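## Task

Two pallets rest on the floor next to the track: the north one toward its -y end and the south one toward its +y end. At the start the south pallet carries four closed cases and the north pallet two; each lid's label gives that case's gross mass in kg. Shift cases between the pallets so the north pallet holds no more than 54.5 kg in total and the south pallet no more than 27.0 kg. All six cases must end on a pallet deck, none on top of another case, and none may overhang a pallet edge by more than about two finger widths. A case that falls to the floor may be picked up again, but it has to finish lid up. cam_pallet_north views the -y end from above and cam_pallet_south the +y end; +y runs roughly rightward in both. Finish by releasing and backing the tools away; the result must hold without the robot supporting anything.

## Robot and tools

ROBOT. Two UR20-type arms, left_arm and right_arm, each riding its own carriage on one shared track that runs along y at x = 0. left_rail carries left_arm on the +y half (position_m 0.6 to 3 m); right_rail carries right_arm on the -y half (position_m -3 to -0.6 m). An arm's base sits at x = 0, y = its carriage position, z = 0.04 m, facing +x. Names left/right do not refer to image sides.

FRAME. One world frame fixed to the table: z = 0 is the table top, +z up, +x the direction the arms face, +y to their left, y = 0 mid-track. The table starts at x = 0.50 and spans y -0.90 to 0.90; outside that the floor is at z = -0.53, where the pallets stand.

TOOL. Each arm ends in a four-cup vacuum tool. The reported end_effector_position is the cup point, the centre of the cup rims; cups face the cup point's +z. Cups sit at x = -62 and +62 mm and y = -104.5 mm (channel a) and +104.5 mm (channel b) in the cup point's axes; rims span 227 x 312 mm. Cups are 103 mm across and compress up to about 21 mm.

execute_actions(actions): a list of actions run in sequence. Each action may hold "rows", "steps", "until" and device keys. An empty list just returns state and images.
- rows: up to 15 rows, each one control step (1/30 s). Every row has exactly 16 numbers in [-1, 1]: left_arm dx, dy, dz, rx, ry, rz, left suction_a, suction_b, then the same eight for right_arm. dx..rz are an offset target, in the cup point's own axes, from the pose measured at the action's start (for a call's first action, the last reported pose). Each row is relative to that start, not to the previous row. 1.0 = 0.6 m or 180 degrees; rx, ry, rz form one rotation vector. Per step the target is clipped to 100 mm and 16 degrees from the measured pose. Suction values: above 0.01 is on, 0 off; they persist, so resend the current values to leave a tool unchanged (a 0 is a command).
- steps: 1 to 450, at least the number of rows, default 15. After the last row arms keep heading to that row's target; give big moves enough steps and finish cut-short moves in the next action.
- until: ends the action early when all conditions hold, without stopping motion. Form {"<device>": {"<field>": value}}; numbers need a comparison like [">=", 0.5] (=, !=, <, <=, >, >=). Also {"all": {"status": "ended"}} and {"any": {"status": "ended"}}.
- devices: {"left_rail": {"position_m": x, "speed_m_s": v}} sets an absolute carriage position in metres and top speed (0.01 to 1 m/s, starts at 1); {"stop": true} alone halts it. Any out-of-range value or unknown name rejects the whole call. Rows never move a carriage. To drive, send position_m then wait with until position_status != moving. Acceleration is 2 m/s2; arrival is within 0.6 mm. Let a carriage arrive before placing its tool or ending the scene.

RESULTS. State line per arm: cup point position (m), quaternion wxyz, velocities, in the world frame (printed position may be off, more at long reach). Hand target lines show the current goal. Joint positions/velocities: rail, shoulder pan, shoulder lift, elbow, wrist 1, 2, 3. Wrist force and torque in tool axes (offset up to ~10 N, saturate ~200 N). suction_measured_a/_b: 0 to 1 vacuum, near 0 if unsealed, 0.83+ airtight, lower on leaky cardboard; settles in ~1.3 s. part_present_a/_b flip on above 0.09, off below 0.07. Rail position_status: moving, done, contact_stop, time_out, stopped, stopped_with_arm (make the arm followable, resend), stopped_for_other_arm (move an arm away from the other, wait 30 steps, resend). position_answer taken/not_taken. "pose unreachable" means the clearance check altered or blocked that arm's command; it is stricter while carriages move.

GRIPPING. Turn a channel on and press both its cups fully onto a smooth flat face; an edge or hole under either cup kills that channel. Pull per cup is about 381 N at reading 0.7. While a part is present the controller assumes an 11.5 kg load. To release: lower in tiny steps until contact, then in one action switch both channels off and retract straight away. Move gently (ramp about 0.01 per row); fast or off-centre carrying drops cases. A cup sealed on the table pins the tool; switch it off. For hand-overs, set down, turn the giver off before the taker on, lift the giver clear.

AVOID. Outside force of 400 N or joint torque at its limit (pan/lift 693, elbow 407, wrists 100 N m) stops that arm 10 s. Never let arms, tools, cameras or held cases strike or press each other. Do not knock objects out of the work area or drop them. Joint limits and camera calibration are given per camera.

OTHER TOOLS. zoom_image(camera, region=[x0,y0,x1,y1], at most 504x504) from cam_high, cam_low, cam_pallet_north, cam_pallet_south, cam_left_wrist, cam_right_wrist. read_manual(section="licences") returns licence text only. finished_scene(scene) ends the current scene by its number; irreversible.

Each tool is called as a command line: name --argument value for each argument, lists and objects as JSON in quotes; but a table of rows of numbers goes row by row, as --pt "numbers of a row", without its own name.

## Session

execute_actions --actions '[]'

Scene clock: 0.00 s.
left_arm: end_effector_position=(+0.8500, +1.8934, +0.4405) suction_measured_a=0.00 part_present_a=0 suction_measured_b=0.00 part_present_b=0 end_effector_quat_wxyz=(+0.001, -0.000, +1.000, -0.001) end_effector_velocity=(+0.000, -0.000, -0.000) end_effector_angular_velocity=(+0.000, +0.000, -0.000) | right_arm: end_effector_position=(+0.8508, -2.6987, +0.4402) suction_measured_a=0.01 part_present_a=0 suction_measured_b=0.01 part_present_b=0 end_effector_quat_wxyz=(+0.000, -0.000, +1.000, +0.000) end_effector_velocity=(+0.000, -0.000, -0.000) end_effector_angular_velocity=(+0.000, +0.000, -0.000)
Joint positions: left_arm=[ 1.893 -0.238 -1.499  2.092 -2.166 -1.572  1.332] | right_arm=[-2.699 -0.238 -1.497  2.091 -2.164 -1.57   1.332]
Joint velocities: left_arm=[ 0. -0.  0. -0.  0. -0.  0.] | right_arm=[ 0. -0.  0. -0.  0. -0.  0.]
Wrist force (N, on the end effector, along its own x y z axes, offset not removed): no reading
Wrist torque (N m, same axes, about the end effector's origin, offset not removed): no reading
Hand target (left_arm): +0.850, +1.893, +0.441; +0.001, -0.000, +1.000, -0.001
Hand target (right_arm): +0.851, -2.699, +0.440; +0.000, -0.000, +1.000, +0.000
left_rail: position_m=1.893 position_m_goal=1.893 speed_m_s=1.00 position_status=done position_answer=taken refusals=0
right_rail: position_m=-2.699 position_m_goal=-2.699 speed_m_s=1.00 position_status=done position_answer=taken refusals=0

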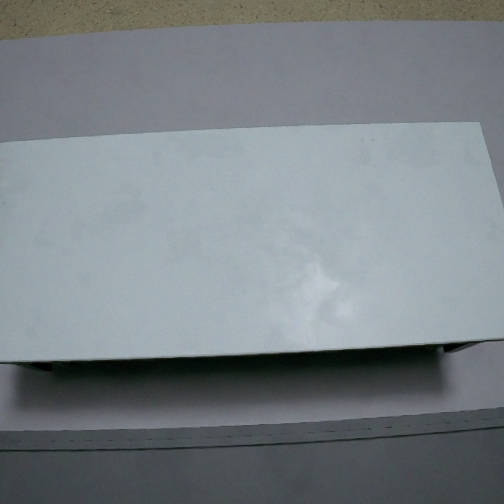

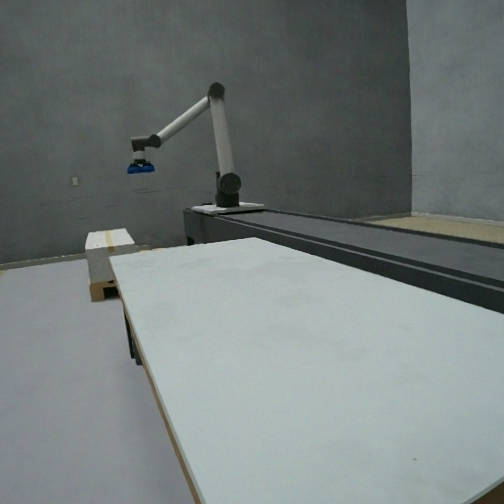

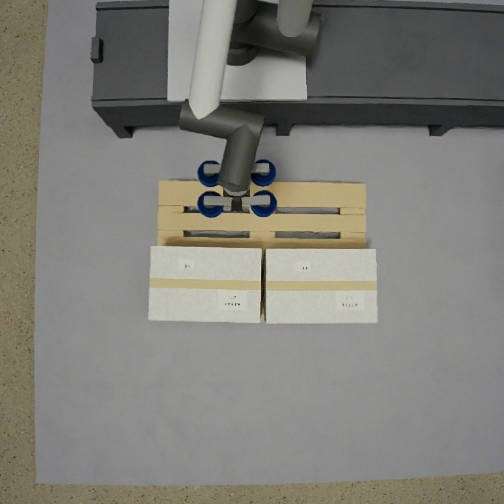

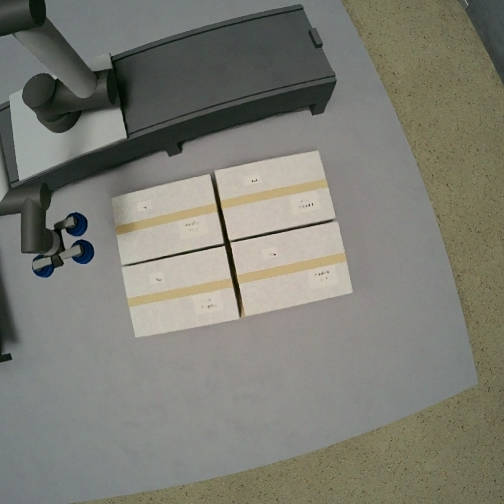

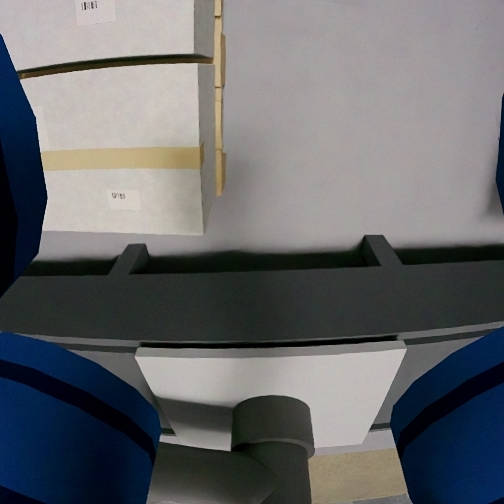

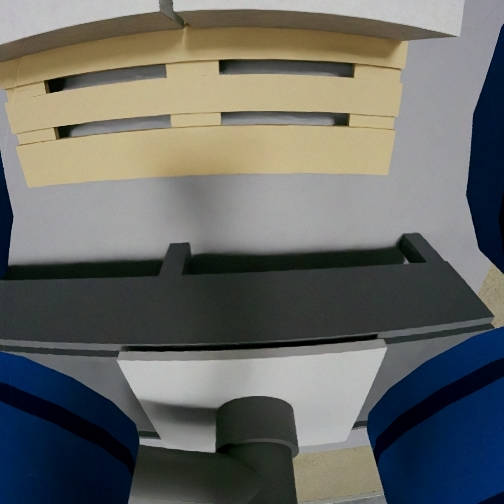

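zoom_image --camera "cam_pallet_south" --region '[100, 140, 360, 340]'

zoom_image --camera "cam_pallet_north" --region '[140, 240, 390, 330]'

Region (100, 140, 360, 340) of cam_pallet_south's 504x504 image, scaled by 1.938, with more detail than that image has; it fills the top 388 rows of this view, and the rest is white.

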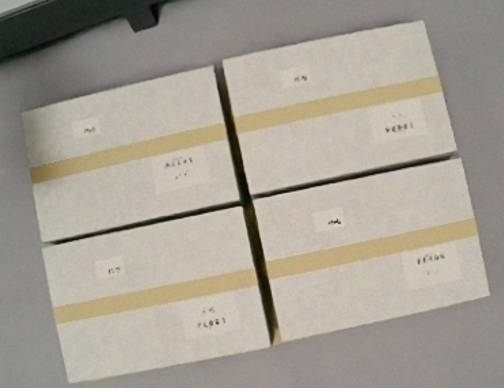

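Region (140, 240, 390, 330) of cam_pallet_north's 504x504 image, scaled by 2.016, with more detail than that image has; it fills the top 181 rows of this view, and the rest is white.

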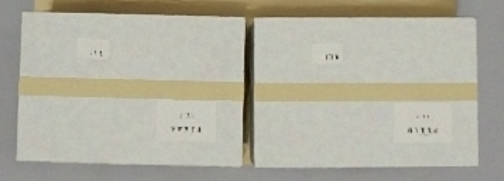

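zoom_image --camera "cam_pallet_north" --region '[210, 285, 370, 320]'

Region (210, 285, 370, 320) of cam_pallet_north's 504x504 image, scaled by 3.150, with more detail than that image has; it fills the top 110 rows of this view, and the rest is white.

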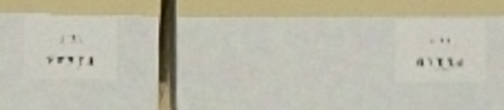

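execute_actions --actions '[{"rows":[[-1,0,0,0,0,0,0,0,-1,0.33,0,0,0,0,0,0]],"left_rail":{"position_m":2.6},"steps":90}]'

Scene clock: 25.27 s.
left_arm: end_effector_position=(+1.4501, +2.6013, +0.4409) suction_measured_a=0.00 part_present_a=0 suction_measured_b=0.00 part_present_b=0 end_effector_quat_wxyz=(+0.001, -0.000, +1.000, -0.001) end_effector_velocity=(+0.000, +0.000, -0.000) end_effector_angular_velocity=(+0.000, +0.000, -0.000) | right_arm: end_effector_position=(+1.4504, -2.5003, +0.4399) suction_measured_a=0.01 part_present_a=0 suction_measured_b=0.01 part_present_b=0 end_effector_quat_wxyz=(-0.000, -0.000, +1.000, +0.000) end_effector_velocity=(+0.000, +0.000, -0.000) end_effector_angular_velocity=(+0.000, +0.000, -0.000)
Joint positions: left_arm=[ 2.6   -0.138 -0.843  1.109 -1.838 -1.572  1.432] | right_arm=[-2.699 -0.002 -0.825  1.076 -1.822 -1.57   1.568]
Joint velocities: left_arm=[ 0.  0.  0. -0.  0. -0.  0.] | right_arm=[ 0.  0.  0. -0.  0.  0.  0.]
Wrist force (N, on the end effector, along its own x y z axes, offset not removed): left_arm=[-4.2 -5.7 0.3] | right_arm=[2.8 1.1 -0.8]
Wrist torque (N m, same axes, about the end effector's origin, offset not removed): left_arm=[-0.31 1.03 -0.48] | right_arm=[0.60 -0.16 0.31]
Hand target (left_arm): +1.450, +2.601, +0.441; +0.001, -0.000, +1.000, -0.001
Hand target (right_arm): +1.450, -2.500, +0.440; -0.000, -0.000, +1.000, +0.000
Off the commanded pose (left_arm): 0.001 m, 0 deg.
Off the commanded pose (right_arm): 0.001 m, 0 deg.
left_rail: position_m=2.600 position_m_goal=2.600 speed_m_s=1.00 position_status=done position_answer=taken refusals=0
right_rail: position_m=-2.699 position_m_goal=-2.699 speed_m_s=1.00 position_status=done position_answer=taken refusals=0
camera_calibration (this result's frames):
cam_left_wrist: T_world_to_cam=[[-0.0400607, -0.999043, -0.017577, 2.67164], [-0.836739, 0.0239273, 0.547079, 0.927595], [-0.546135, 0.0366238, -0.836896, 1.15685], [0, 0, 0, 1]] pos_world=[1.51498, 2.60452, 0.507654]
cam_right_wrist: T_world_to_cam=[[-0.0384609, -0.998887, 0.0272964, -2.45689], [-0.842886, 0.0471021, 0.536027, 1.1293], [-0.536716, -0.00239167, -0.843759, 1.23082], [0, 0, 0, 1]] pos_world=[1.51798, -2.50441, 0.500244]

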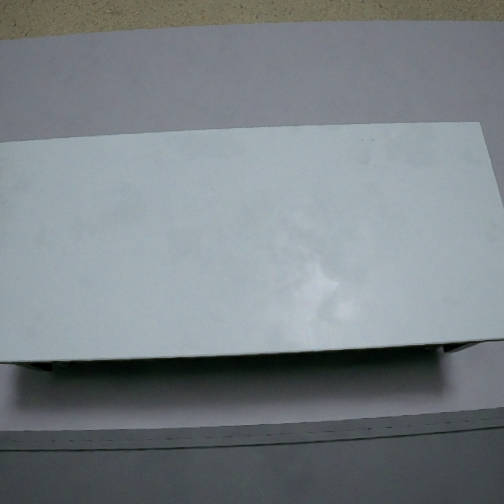

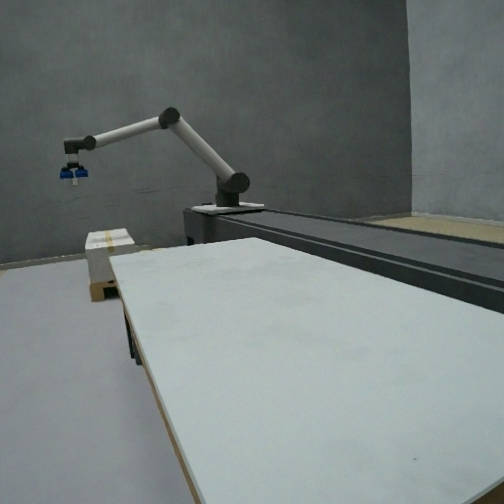

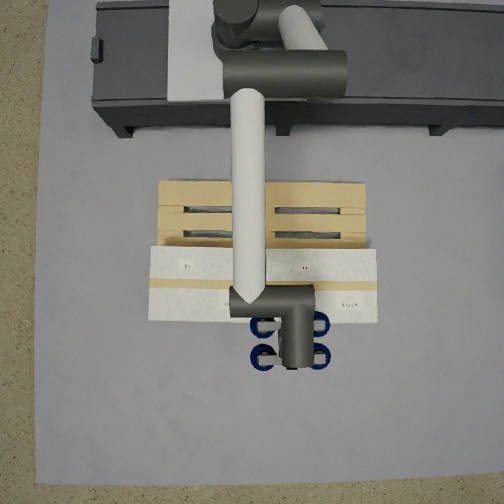

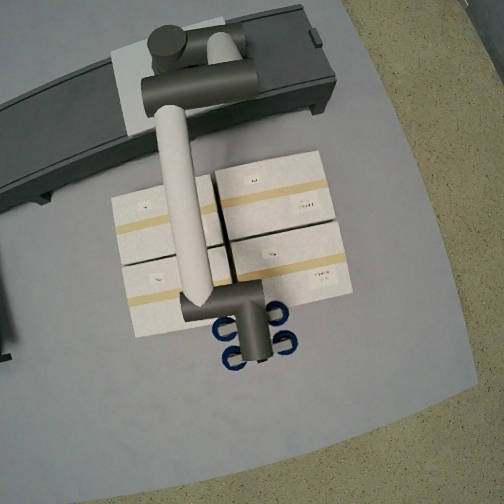

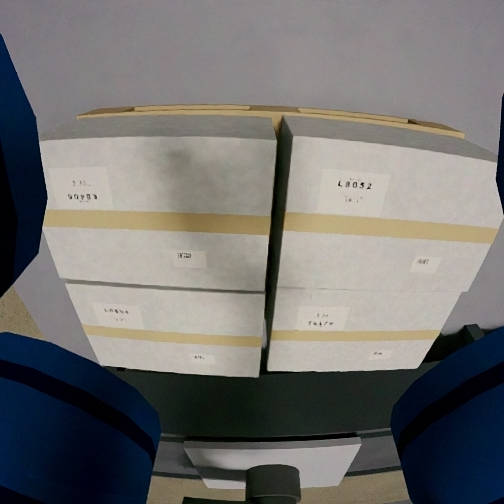

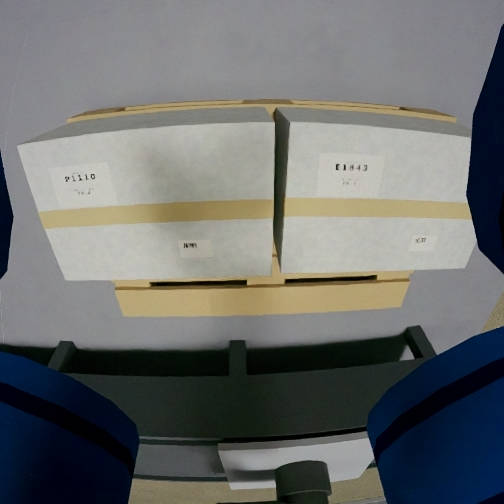

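zoom_image --camera "cam_left_wrist" --region '[40, 160, 440, 340]'

zoom_image --camera "cam_right_wrist" --region '[40, 140, 440, 260]'

Region (40, 160, 440, 340) of cam_left_wrist's 504x504 image, scaled by 1.260, with more detail than that image has; it fills the top 227 rows of this view, and the rest is white.

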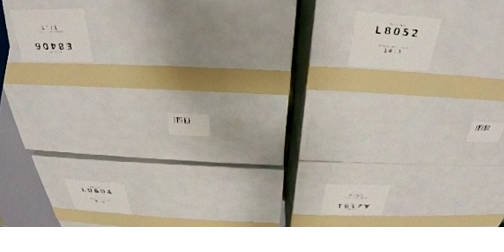

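Region (40, 140, 440, 260) of cam_right_wrist's 504x504 image, scaled by 1.260, with more detail than that image has; it fills the top 151 rows of this view, and the rest is white.

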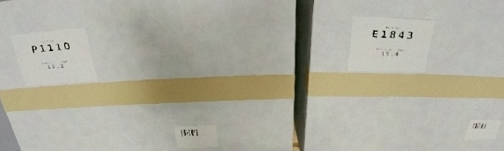

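zoom_image --camera "cam_right_wrist" --region '[45, 155, 125, 215]'

zoom_image --camera "cam_right_wrist" --region '[310, 145, 390, 205]'

zoom_image --camera "cam_left_wrist" --region '[40, 160, 120, 220]'

zoom_image --camera "cam_left_wrist" --region '[310, 165, 390, 225]'

zoom_image --camera "cam_left_wrist" --region '[85, 290, 155, 340]'

zoom_image --camera "cam_left_wrist" --region '[285, 295, 355, 345]'

Region (45, 155, 125, 215) of cam_right_wrist's 504x504 image, scaled by 6.300, with more detail than that image has; it fills the top 378 rows of this view, and the rest is white.

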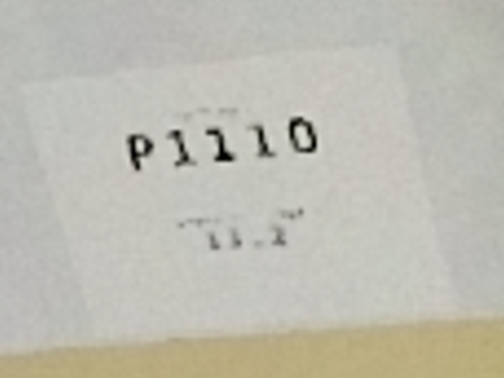

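Region (310, 145, 390, 205) of cam_right_wrist's 504x504 image, scaled by 6.300, with more detail than that image has; it fills the top 378 rows of this view, and the rest is white.

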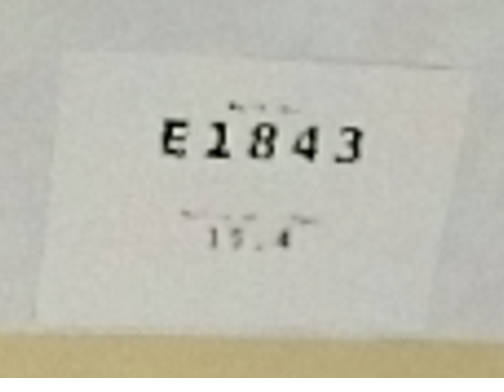

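Region (40, 160, 120, 220) of cam_left_wrist's 504x504 image, scaled by 6.300, with more detail than that image has; it fills the top 378 rows of this view, and the rest is white.

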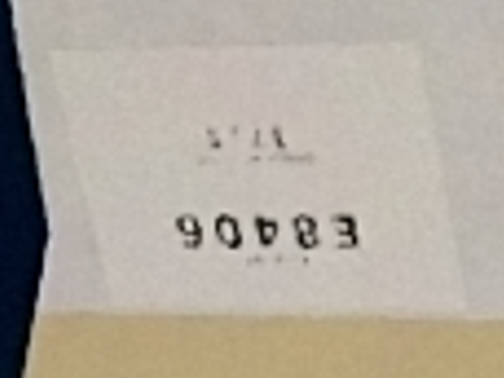

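Region (310, 165, 390, 225) of cam_left_wrist's 504x504 image, scaled by 6.300, with more detail than that image has; it fills the top 378 rows of this view, and the rest is white.

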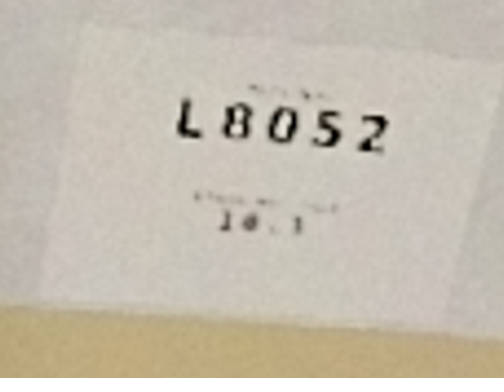

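Region (85, 290, 155, 340) of cam_left_wrist's 504x504 image, scaled by 7.200, with more detail than that image has; it fills the top 360 rows of this view, and the rest is white.

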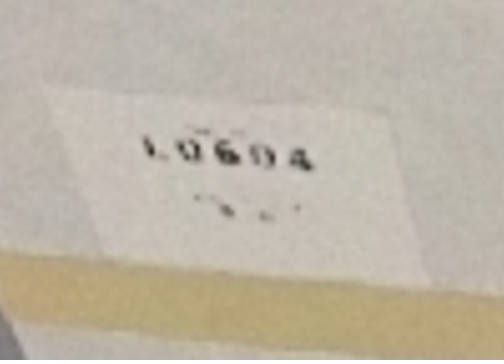

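Region (285, 295, 355, 345) of cam_left_wrist's 504x504 image, scaled by 7.200, with more detail than that image has; it fills the top 360 rows of this view, and the rest is white.

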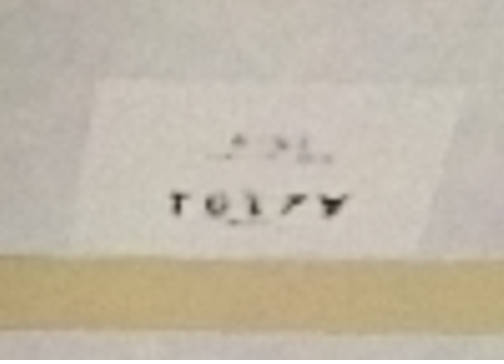

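execute_actions --actions '[{"rows":[[0.05,0.67,0.53,0,0,0,0,0,0.08,0.55,0.53,0,0,0,0,0]],"steps":60}]'

Scene clock: 43.93 s.
left_arm: end_effector_position=(+1.4199, +3.0032, +0.1230) suction_measured_a=0.00 part_present_a=0 suction_measured_b=0.00 part_present_b=0 end_effector_quat_wxyz=(+0.001, -0.000, +1.000, -0.000) end_effector_velocity=(+0.000, +0.000, -0.000) end_effector_angular_velocity=(-0.000, +0.000, +0.000) | right_arm: end_effector_position=(+1.4022, -2.1704, +0.1219) suction_measured_a=0.01 part_present_a=0 suction_measured_b=0.01 part_present_b=0 end_effector_quat_wxyz=(-0.000, -0.000, +1.000, +0.000) end_effector_velocity=(-0.000, +0.000, -0.000) end_effector_angular_velocity=(-0.000, +0.000, +0.000)
Joint positions: left_arm=[ 2.6    0.14  -0.651  1.213 -2.134 -1.572  1.71 ] | right_arm=[-2.699  0.226 -0.626  1.16  -2.105 -1.57   1.796]
Joint velocities: left_arm=[ 0.  0.  0. -0. -0. -0.  0.] | right_arm=[ 0.  0.  0. -0. -0.  0.  0.]
Wrist force (N, on the end effector, along its own x y z axes, offset not removed): left_arm=[-3.4 -3.8 -2.3] | right_arm=[0.3 -3.0 1.0]
Wrist torque (N m, same axes, about the end effector's origin, offset not removed): left_arm=[-0.08 0.81 -0.37] | right_arm=[0.13 0.28 0.05]
Hand target (left_arm): +1.420, +3.003, +0.123; +0.001, -0.000, +1.000, -0.000
Hand target (right_arm): +1.402, -2.170, +0.122; -0.000, -0.000, +1.000, +0.000
Off the commanded pose (left_arm): 0.001 m, 0 deg.
Off the commanded pose (right_arm): 0.000 m, 0 deg.
left_rail: position_m=2.600 position_m_goal=2.600 speed_m_s=1.00 position_status=done position_answer=taken refusals=0
right_rail: position_m=-2.699 position_m_goal=-2.699 speed_m_s=1.00 position_status=done position_answer=taken refusals=0
camera_calibration (this result's frames):
cam_left_wrist: T_world_to_cam=[[-0.0400643, -0.999033, -0.0181204, 3.06639], [-0.836894, 0.0236432, 0.546855, 1.06769], [-0.545897, 0.0370742, -0.837031, 0.857907], [0, 0, 0, 1]] pos_world=[1.48473, 3.00637, 0.189787]
cam_right_wrist: T_world_to_cam=[[-0.0384617, -0.998886, 0.0273544, -2.1205], [-0.842797, 0.0471343, 0.536164, 1.24359], [-0.536855, -0.00243249, -0.843671, 0.937474], [0, 0, 0, 1]] pos_world=[1.46983, -2.17447, 0.182155]

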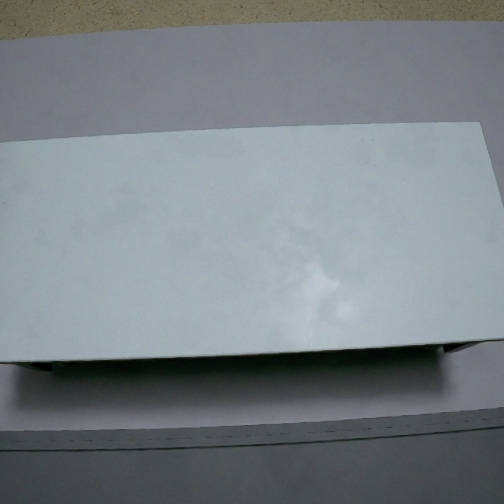

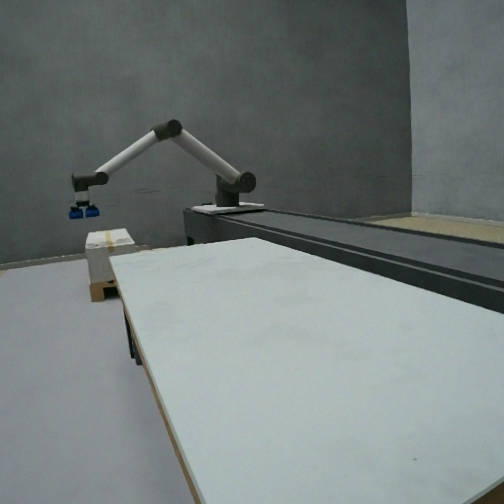

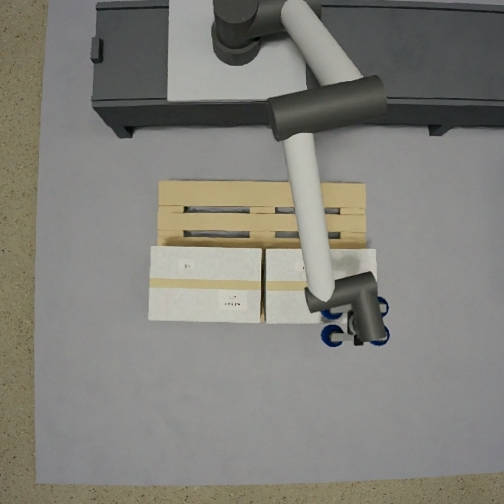

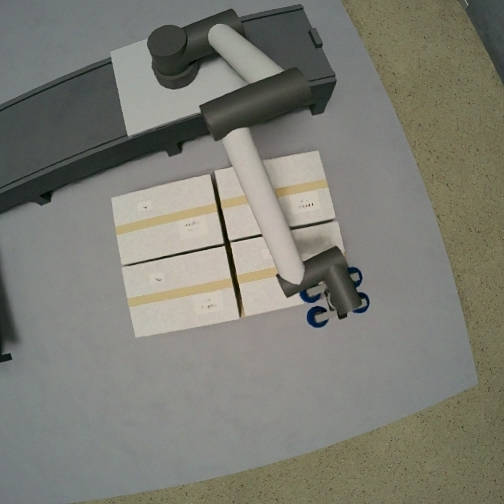

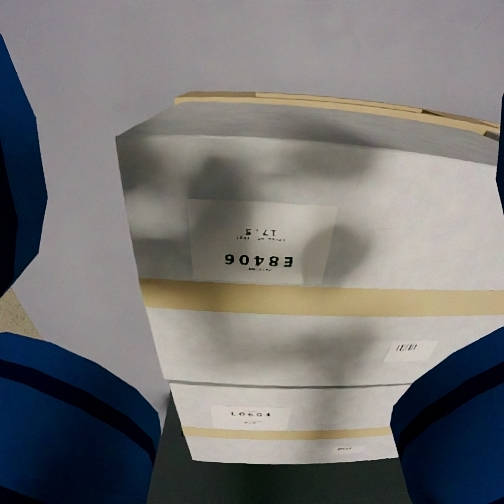

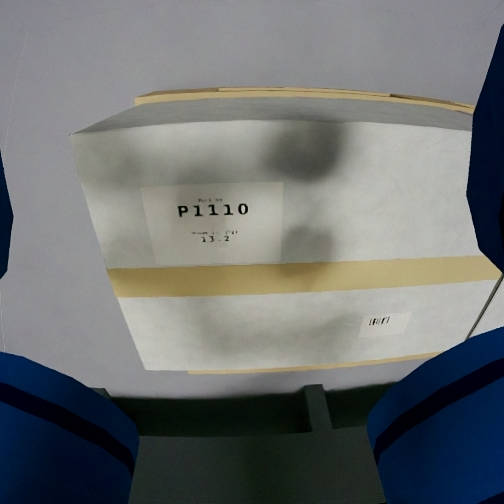

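zoom_image --camera "cam_right_wrist" --region '[160, 190, 280, 260]'

zoom_image --camera "cam_left_wrist" --region '[200, 210, 320, 280]'

Region (160, 190, 280, 260) of cam_right_wrist's 504x504 image, scaled by 4.200, with more detail than that image has; it fills the top 294 rows of this view, and the rest is white.

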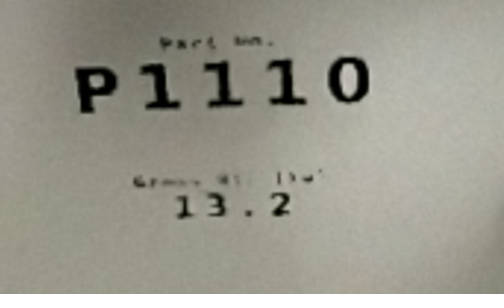

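Region (200, 210, 320, 280) of cam_left_wrist's 504x504 image, scaled by 4.200, with more detail than that image has; it fills the top 294 rows of this view, and the rest is white.

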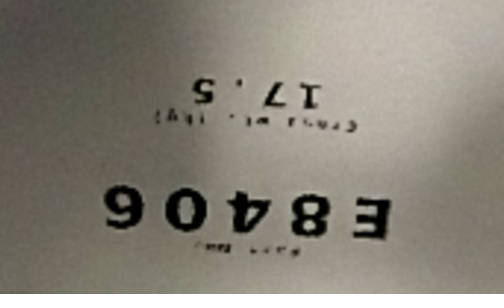

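execute_actions --actions '[{"rows":[[0.08,-0.95,0,0,0,0,0,0,0,-0.97,0,0,0,0,0,0]],"steps":60}]'

zoom_image --camera "cam_right_wrist" --region '[150, 170, 350, 270]'

zoom_image --camera "cam_left_wrist" --region '[150, 190, 350, 290]'

Scene clock: 55.83 s.
left_arm: end_effector_position=(+1.3724, +2.4334, +0.1230) suction_measured_a=0.00 part_present_a=0 suction_measured_b=0.00 part_present_b=0 end_effector_quat_wxyz=(+0.001, -0.000, +1.000, -0.001) end_effector_velocity=(-0.000, -0.001, -0.000) end_effector_angular_velocity=(+0.000, +0.000, -0.000) | right_arm: end_effector_position=(+1.4026, -2.7522, +0.1219) suction_measured_a=0.01 part_present_a=0 suction_measured_b=0.01 part_present_b=0 end_effector_quat_wxyz=(+0.000, -0.000, +1.000, +0.000) end_effector_velocity=(+0.000, -0.001, -0.000) end_effector_angular_velocity=(+0.000, +0.000, -0.000)
Joint positions: left_arm=[ 2.6   -0.267 -0.744  1.408 -2.237 -1.572  1.303] | right_arm=[-2.699 -0.182 -0.723  1.365 -2.213 -1.57   1.388]
Joint velocities: left_arm=[ 0.    -0.001  0.    -0.     0.     0.    -0.001] | right_arm=[ 0.    -0.001  0.    -0.     0.     0.    -0.001]
Wrist force (N, on the end effector, along its own x y z axes, offset not removed): left_arm=[-3.2 -0.9 -3.3] | right_arm=[-2.4 1.0 -0.6]
Wrist torque (N m, same axes, about the end effector's origin, offset not removed): left_arm=[0.40 1.11 -0.26] | right_arm=[0.61 0.61 0.16]
Hand target (left_arm): +1.372, +2.433, +0.123; +0.001, -0.000, +1.000, -0.001
Hand target (right_arm): +1.403, -2.752, +0.122; +0.000, -0.000, +1.000, +0.000
Off the commanded pose (left_arm): 0.000 m, 0 deg.
Off the commanded pose (right_arm): 0.001 m, 0 deg.
left_rail: position_m=2.600 position_m_goal=2.600 speed_m_s=1.00 position_status=done position_answer=taken refusals=0
right_rail: position_m=-2.699 position_m_goal=-2.699 speed_m_s=1.00 position_status=done position_answer=taken refusals=0
camera_calibration (this result's frames):
cam_left_wrist: T_world_to_cam=[[-0.0400533, -0.999047, -0.0173459, 2.49519], [-0.836697, 0.0240448, 0.547138, 1.04011], [-0.5462, 0.036428, -0.836863, 0.855097], [0, 0, 0, 1]] pos_world=[1.43725, 2.43665, 0.189797]
cam_right_wrist: T_world_to_cam=[[-0.0384517, -0.998888, 0.0272788, -2.70164], [-0.843003, 0.0470845, 0.535844, 1.27148], [-0.536533, -0.00239205, -0.843876, 0.936002], [0, 0, 0, 1]] pos_world=[1.47017, -2.75627, 0.182252]

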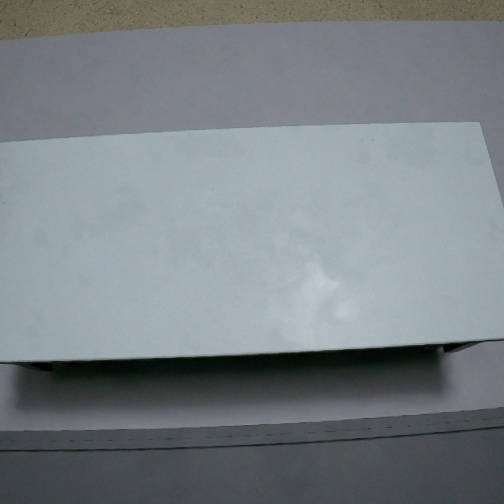

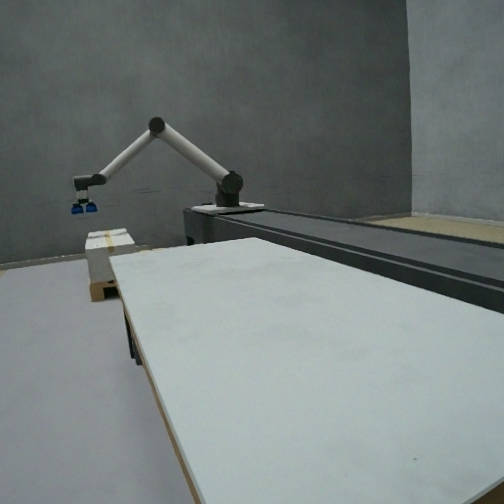

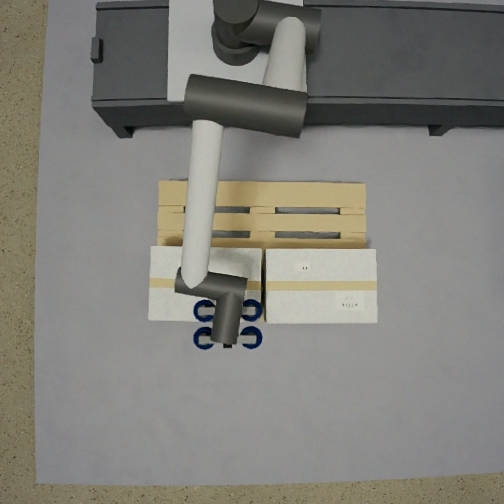

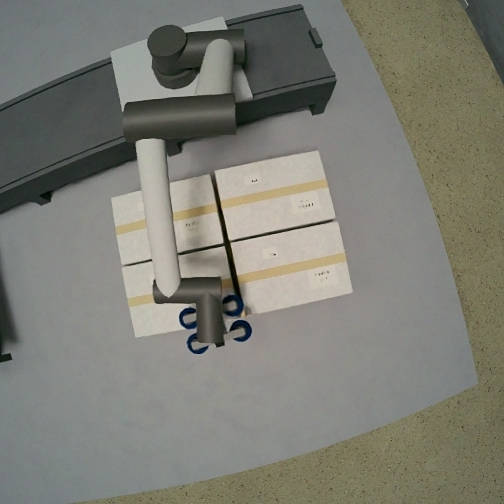

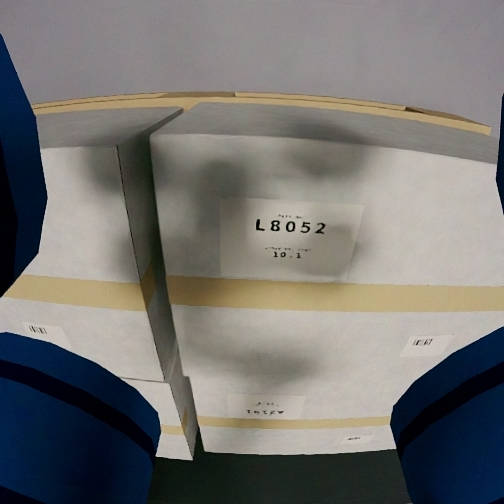

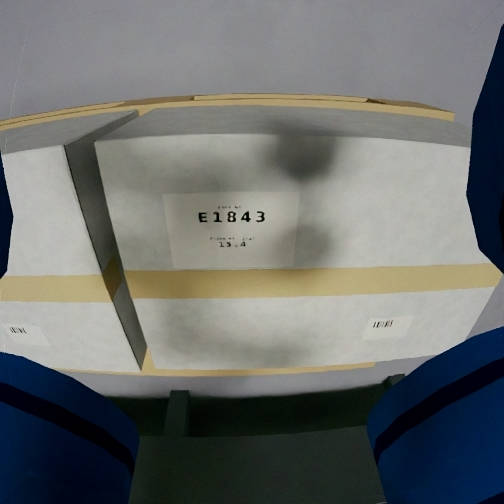

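Region (150, 170, 350, 270) of cam_right_wrist's 504x504 image, scaled by 2.520, with more detail than that image has.

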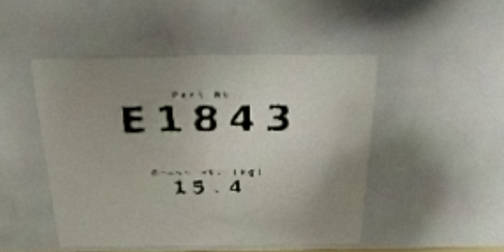

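Region (150, 190, 350, 290) of cam_left_wrist's 504x504 image, scaled by 2.520, with more detail than that image has.

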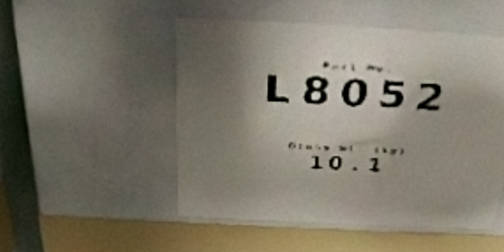

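execute_actions --actions '[{"rows":[[0.65,0,0,0,0,0,0,0,0,0,0,0,0,0,0,0]],"steps":50}]'

Scene clock: 60.67 s.
left_arm: end_effector_position=(+0.9824, +2.4330, +0.1228) suction_measured_a=0.00 part_present_a=0 suction_measured_b=0.00 part_present_b=0 end_effector_quat_wxyz=(+0.001, -0.000, +1.000, -0.001) end_effector_velocity=(-0.001, -0.000, +0.000) end_effector_angular_velocity=(-0.000, -0.000, +0.000) | right_arm: end_effector_position=(+1.4026, -2.7522, +0.1219) suction_measured_a=0.01 part_present_a=0 suction_measured_b=0.01 part_present_b=0 end_effector_quat_wxyz=(+0.000, -0.000, +1.000, +0.000) end_effector_velocity=(+0.000, +0.000, -0.000) end_effector_angular_velocity=(+0.000, +0.000, +0.000)
Joint positions: left_arm=[ 2.6   -0.371 -1.054  2.059 -2.578 -1.572  1.199] | right_arm=[-2.699 -0.182 -0.723  1.365 -2.213 -1.57   1.388]
Joint velocities: left_arm=[ 0.    -0.    -0.001  0.002 -0.001  0.    -0.   ] | right_arm=[ 0.  0.  0. -0.  0. -0.  0.]
Wrist force (N, on the end effector, along its own x y z axes, offset not removed): left_arm=[-0.8 -8.0 -4.2] | right_arm=[-2.9 -0.6 3.0]
Wrist torque (N m, same axes, about the end effector's origin, offset not removed): left_arm=[-0.53 0.53 -0.38] | right_arm=[0.35 0.78 0.25]
Hand target (left_arm): +0.982, +2.433, +0.123; +0.001, -0.000, +1.000, -0.001
Hand target (right_arm): +1.403, -2.752, +0.122; +0.000, -0.000, +1.000, +0.000
Off the commanded pose (left_arm): 0.000 m, 0 deg.
Off the commanded pose (right_arm): 0.000 m, 0 deg.
left_rail: position_m=2.600 position_m_goal=2.600 speed_m_s=1.00 position_status=done position_answer=taken refusals=0
right_rail: position_m=-2.699 position_m_goal=-2.699 speed_m_s=1.00 position_status=done position_answer=taken refusals=0
camera_calibration (this result's frames):
cam_left_wrist: T_world_to_cam=[[-0.0400578, -0.99905, -0.0171878, 2.47913], [-0.836589, 0.024128, 0.5473, 0.713651], [-0.546365, 0.0363028, -0.83676, 0.642347], [0, 0, 0, 1]] pos_world=[1.0473, 2.43624, 0.18952]
cam_right_wrist: T_world_to_cam=[[-0.0384506, -0.998888, 0.0272695, -2.70164], [-0.842981, 0.0470786, 0.535879, 1.27146], [-0.536567, -0.00238286, -0.843854, 0.936026], [0, 0, 0, 1]] pos_world=[1.47018, -2.75627, 0.182192]

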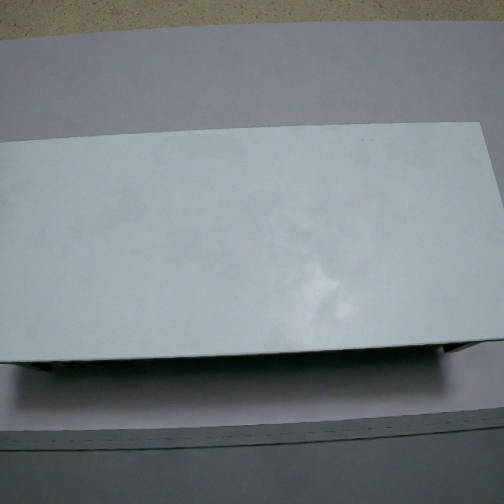

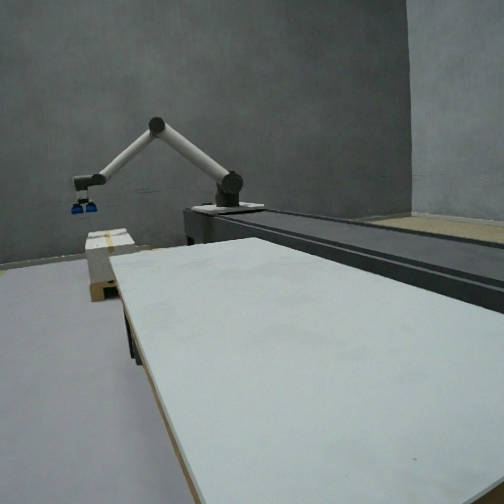

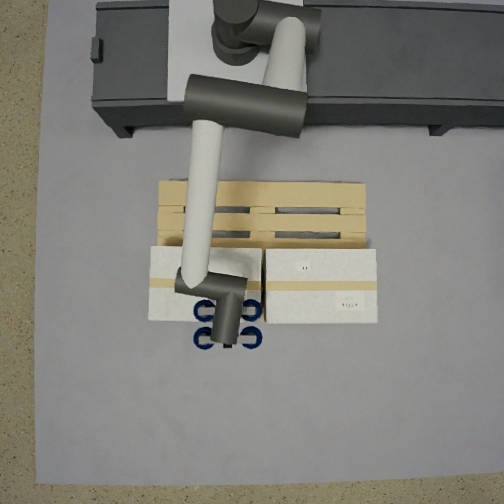

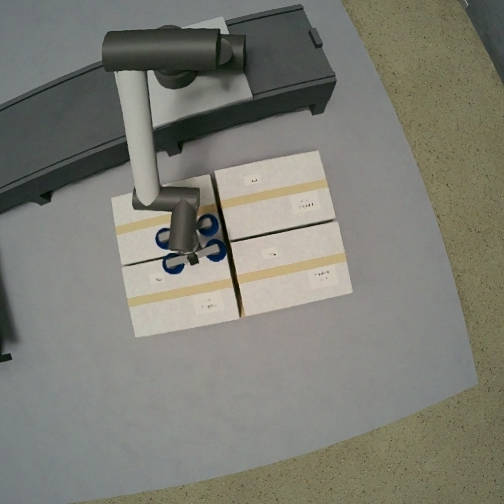

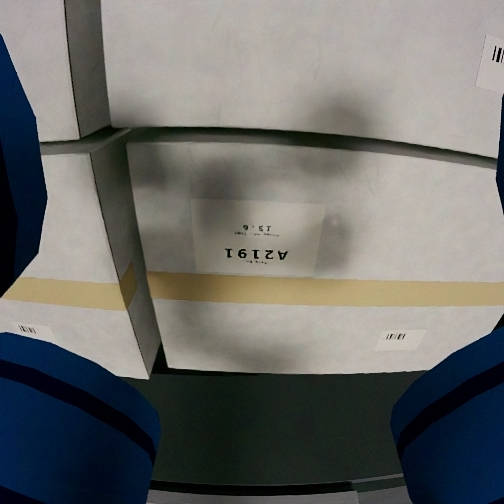

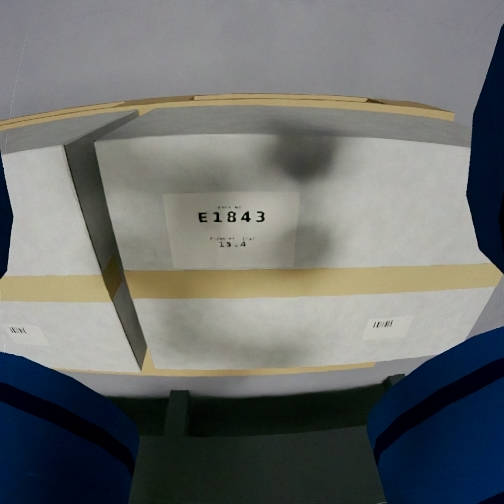

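zoom_image --camera "cam_left_wrist" --region '[210, 215, 310, 270]'

Region (210, 215, 310, 270) of cam_left_wrist's 504x504 image, scaled by 5.040, with more detail than that image has; it fills the top 277 rows of this view, and the rest is white.

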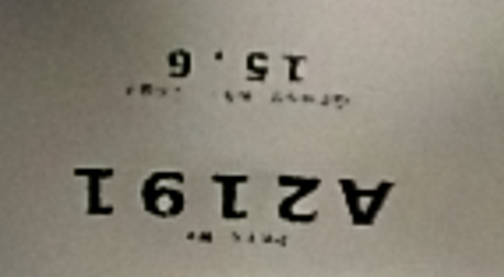

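A=15.6. Now B.

execute_actions --actions '[{"rows":[[-0.1,0.97,0,0,0,0,0,0,0,0,0,0,0,0,0,0]],"steps":60}]'

zoom_image --camera "cam_left_wrist" --region '[150, 150, 400, 300]'

Scene clock: 70.83 s.
left_arm: end_effector_position=(+1.0419, +3.0148, +0.1229) suction_measured_a=0.00 part_present_a=0 suction_measured_b=0.00 part_present_b=0 end_effector_quat_wxyz=(+0.001, -0.000, +1.000, -0.000) end_effector_velocity=(+0.000, +0.001, -0.000) end_effector_angular_velocity=(-0.000, +0.000, -0.000) | right_arm: end_effector_position=(+1.4026, -2.7522, +0.1219) suction_measured_a=0.01 part_present_a=0 suction_measured_b=0.01 part_present_b=0 end_effector_quat_wxyz=(+0.000, -0.000, +1.000, +0.000) end_effector_velocity=(+0.000, -0.000, -0.000) end_effector_angular_velocity=(+0.000, +0.000, +0.000)
Joint positions: left_arm=[ 2.6    0.199 -0.962  1.866 -2.477 -1.572  1.769] | right_arm=[-2.699 -0.182 -0.723  1.365 -2.213 -1.57   1.388]
Joint velocities: left_arm=[ 0.     0.001  0.001 -0.001  0.001 -0.     0.001] | right_arm=[ 0.  0.  0. -0. -0. -0. -0.]
Wrist force (N, on the end effector, along its own x y z axes, offset not removed): left_arm=[-5.8 1.4 -3.8] | right_arm=[0.7 -1.1 3.7]
Wrist torque (N m, same axes, about the end effector's origin, offset not removed): left_arm=[0.57 1.20 -0.49] | right_arm=[0.16 0.29 0.11]
Hand target (left_arm): +1.042, +3.015, +0.123; +0.001, -0.000, +1.000, -0.000
Hand target (right_arm): +1.403, -2.752, +0.122; +0.000, -0.000, +1.000, +0.000
Off the commanded pose (left_arm): 0.001 m, 0 deg.
Off the commanded pose (right_arm): 0.000 m, 0 deg.
left_rail: position_m=2.600 position_m_goal=2.600 speed_m_s=1.00 position_status=done position_answer=taken refusals=0
right_rail: position_m=-2.699 position_m_goal=-2.699 speed_m_s=1.00 position_status=done position_answer=taken refusals=0
camera_calibration (this result's frames):
cam_left_wrist: T_world_to_cam=[[-0.0400527, -0.999031, -0.0182472, 3.06284], [-0.836932, 0.0235667, 0.5468, 0.751441], [-0.54584, 0.0371725, -0.837065, 0.650659], [0, 0, 0, 1]] pos_world=[1.10674, 3.01798, 0.189644]
cam_right_wrist: T_world_to_cam=[[-0.0384516, -0.998888, 0.0272745, -2.70164], [-0.843, 0.0470821, 0.535849, 1.27148], [-0.536537, -0.0023882, -0.843873, 0.93601], [0, 0, 0, 1]] pos_world=[1.47018, -2.75627, 0.182241]

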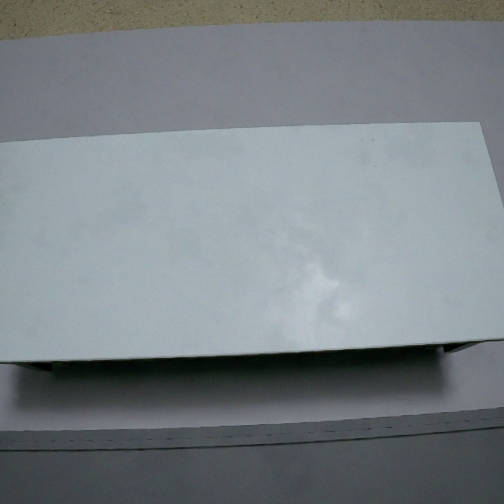

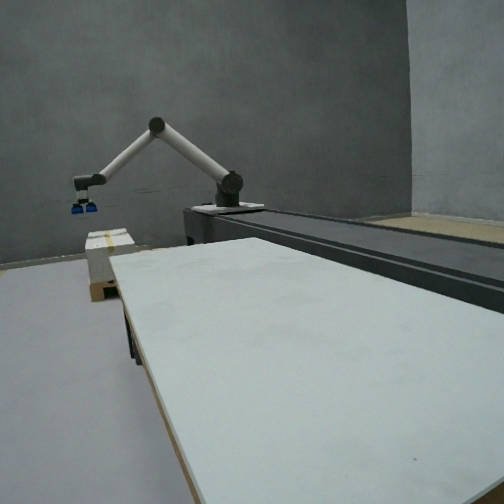

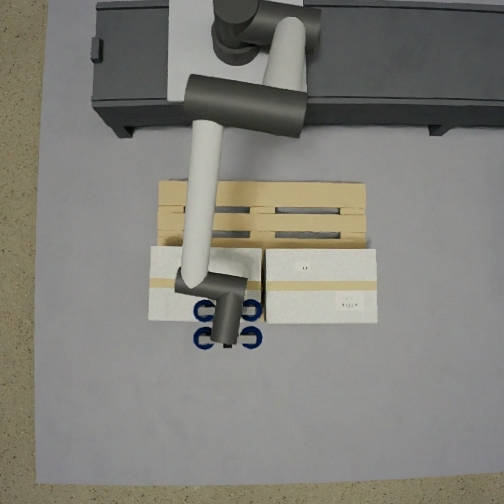

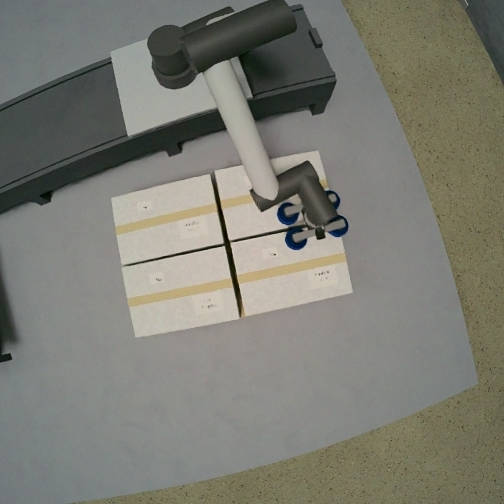

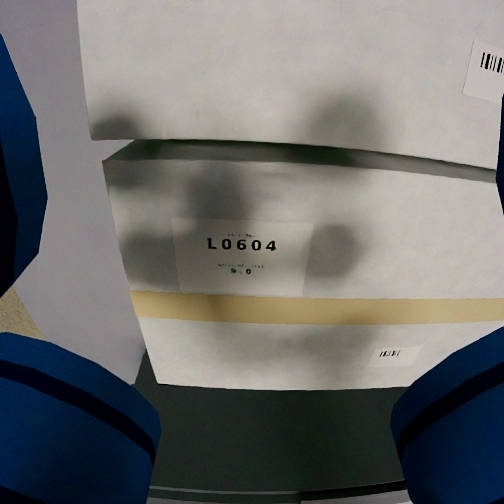

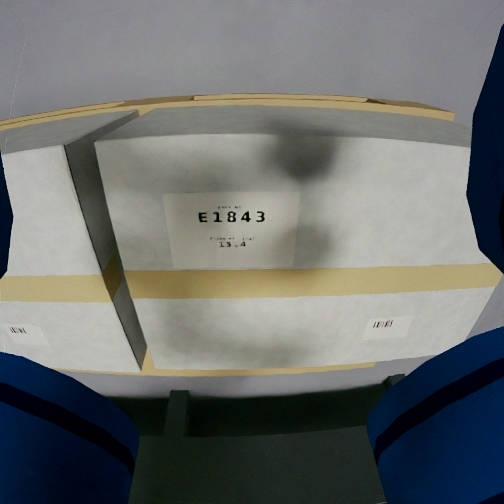

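Region (150, 150, 400, 300) of cam_left_wrist's 504x504 image, scaled by 2.016, with more detail than that image has; it fills the top 302 rows of this view, and the rest is white.

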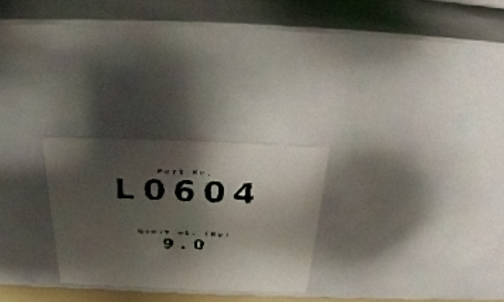

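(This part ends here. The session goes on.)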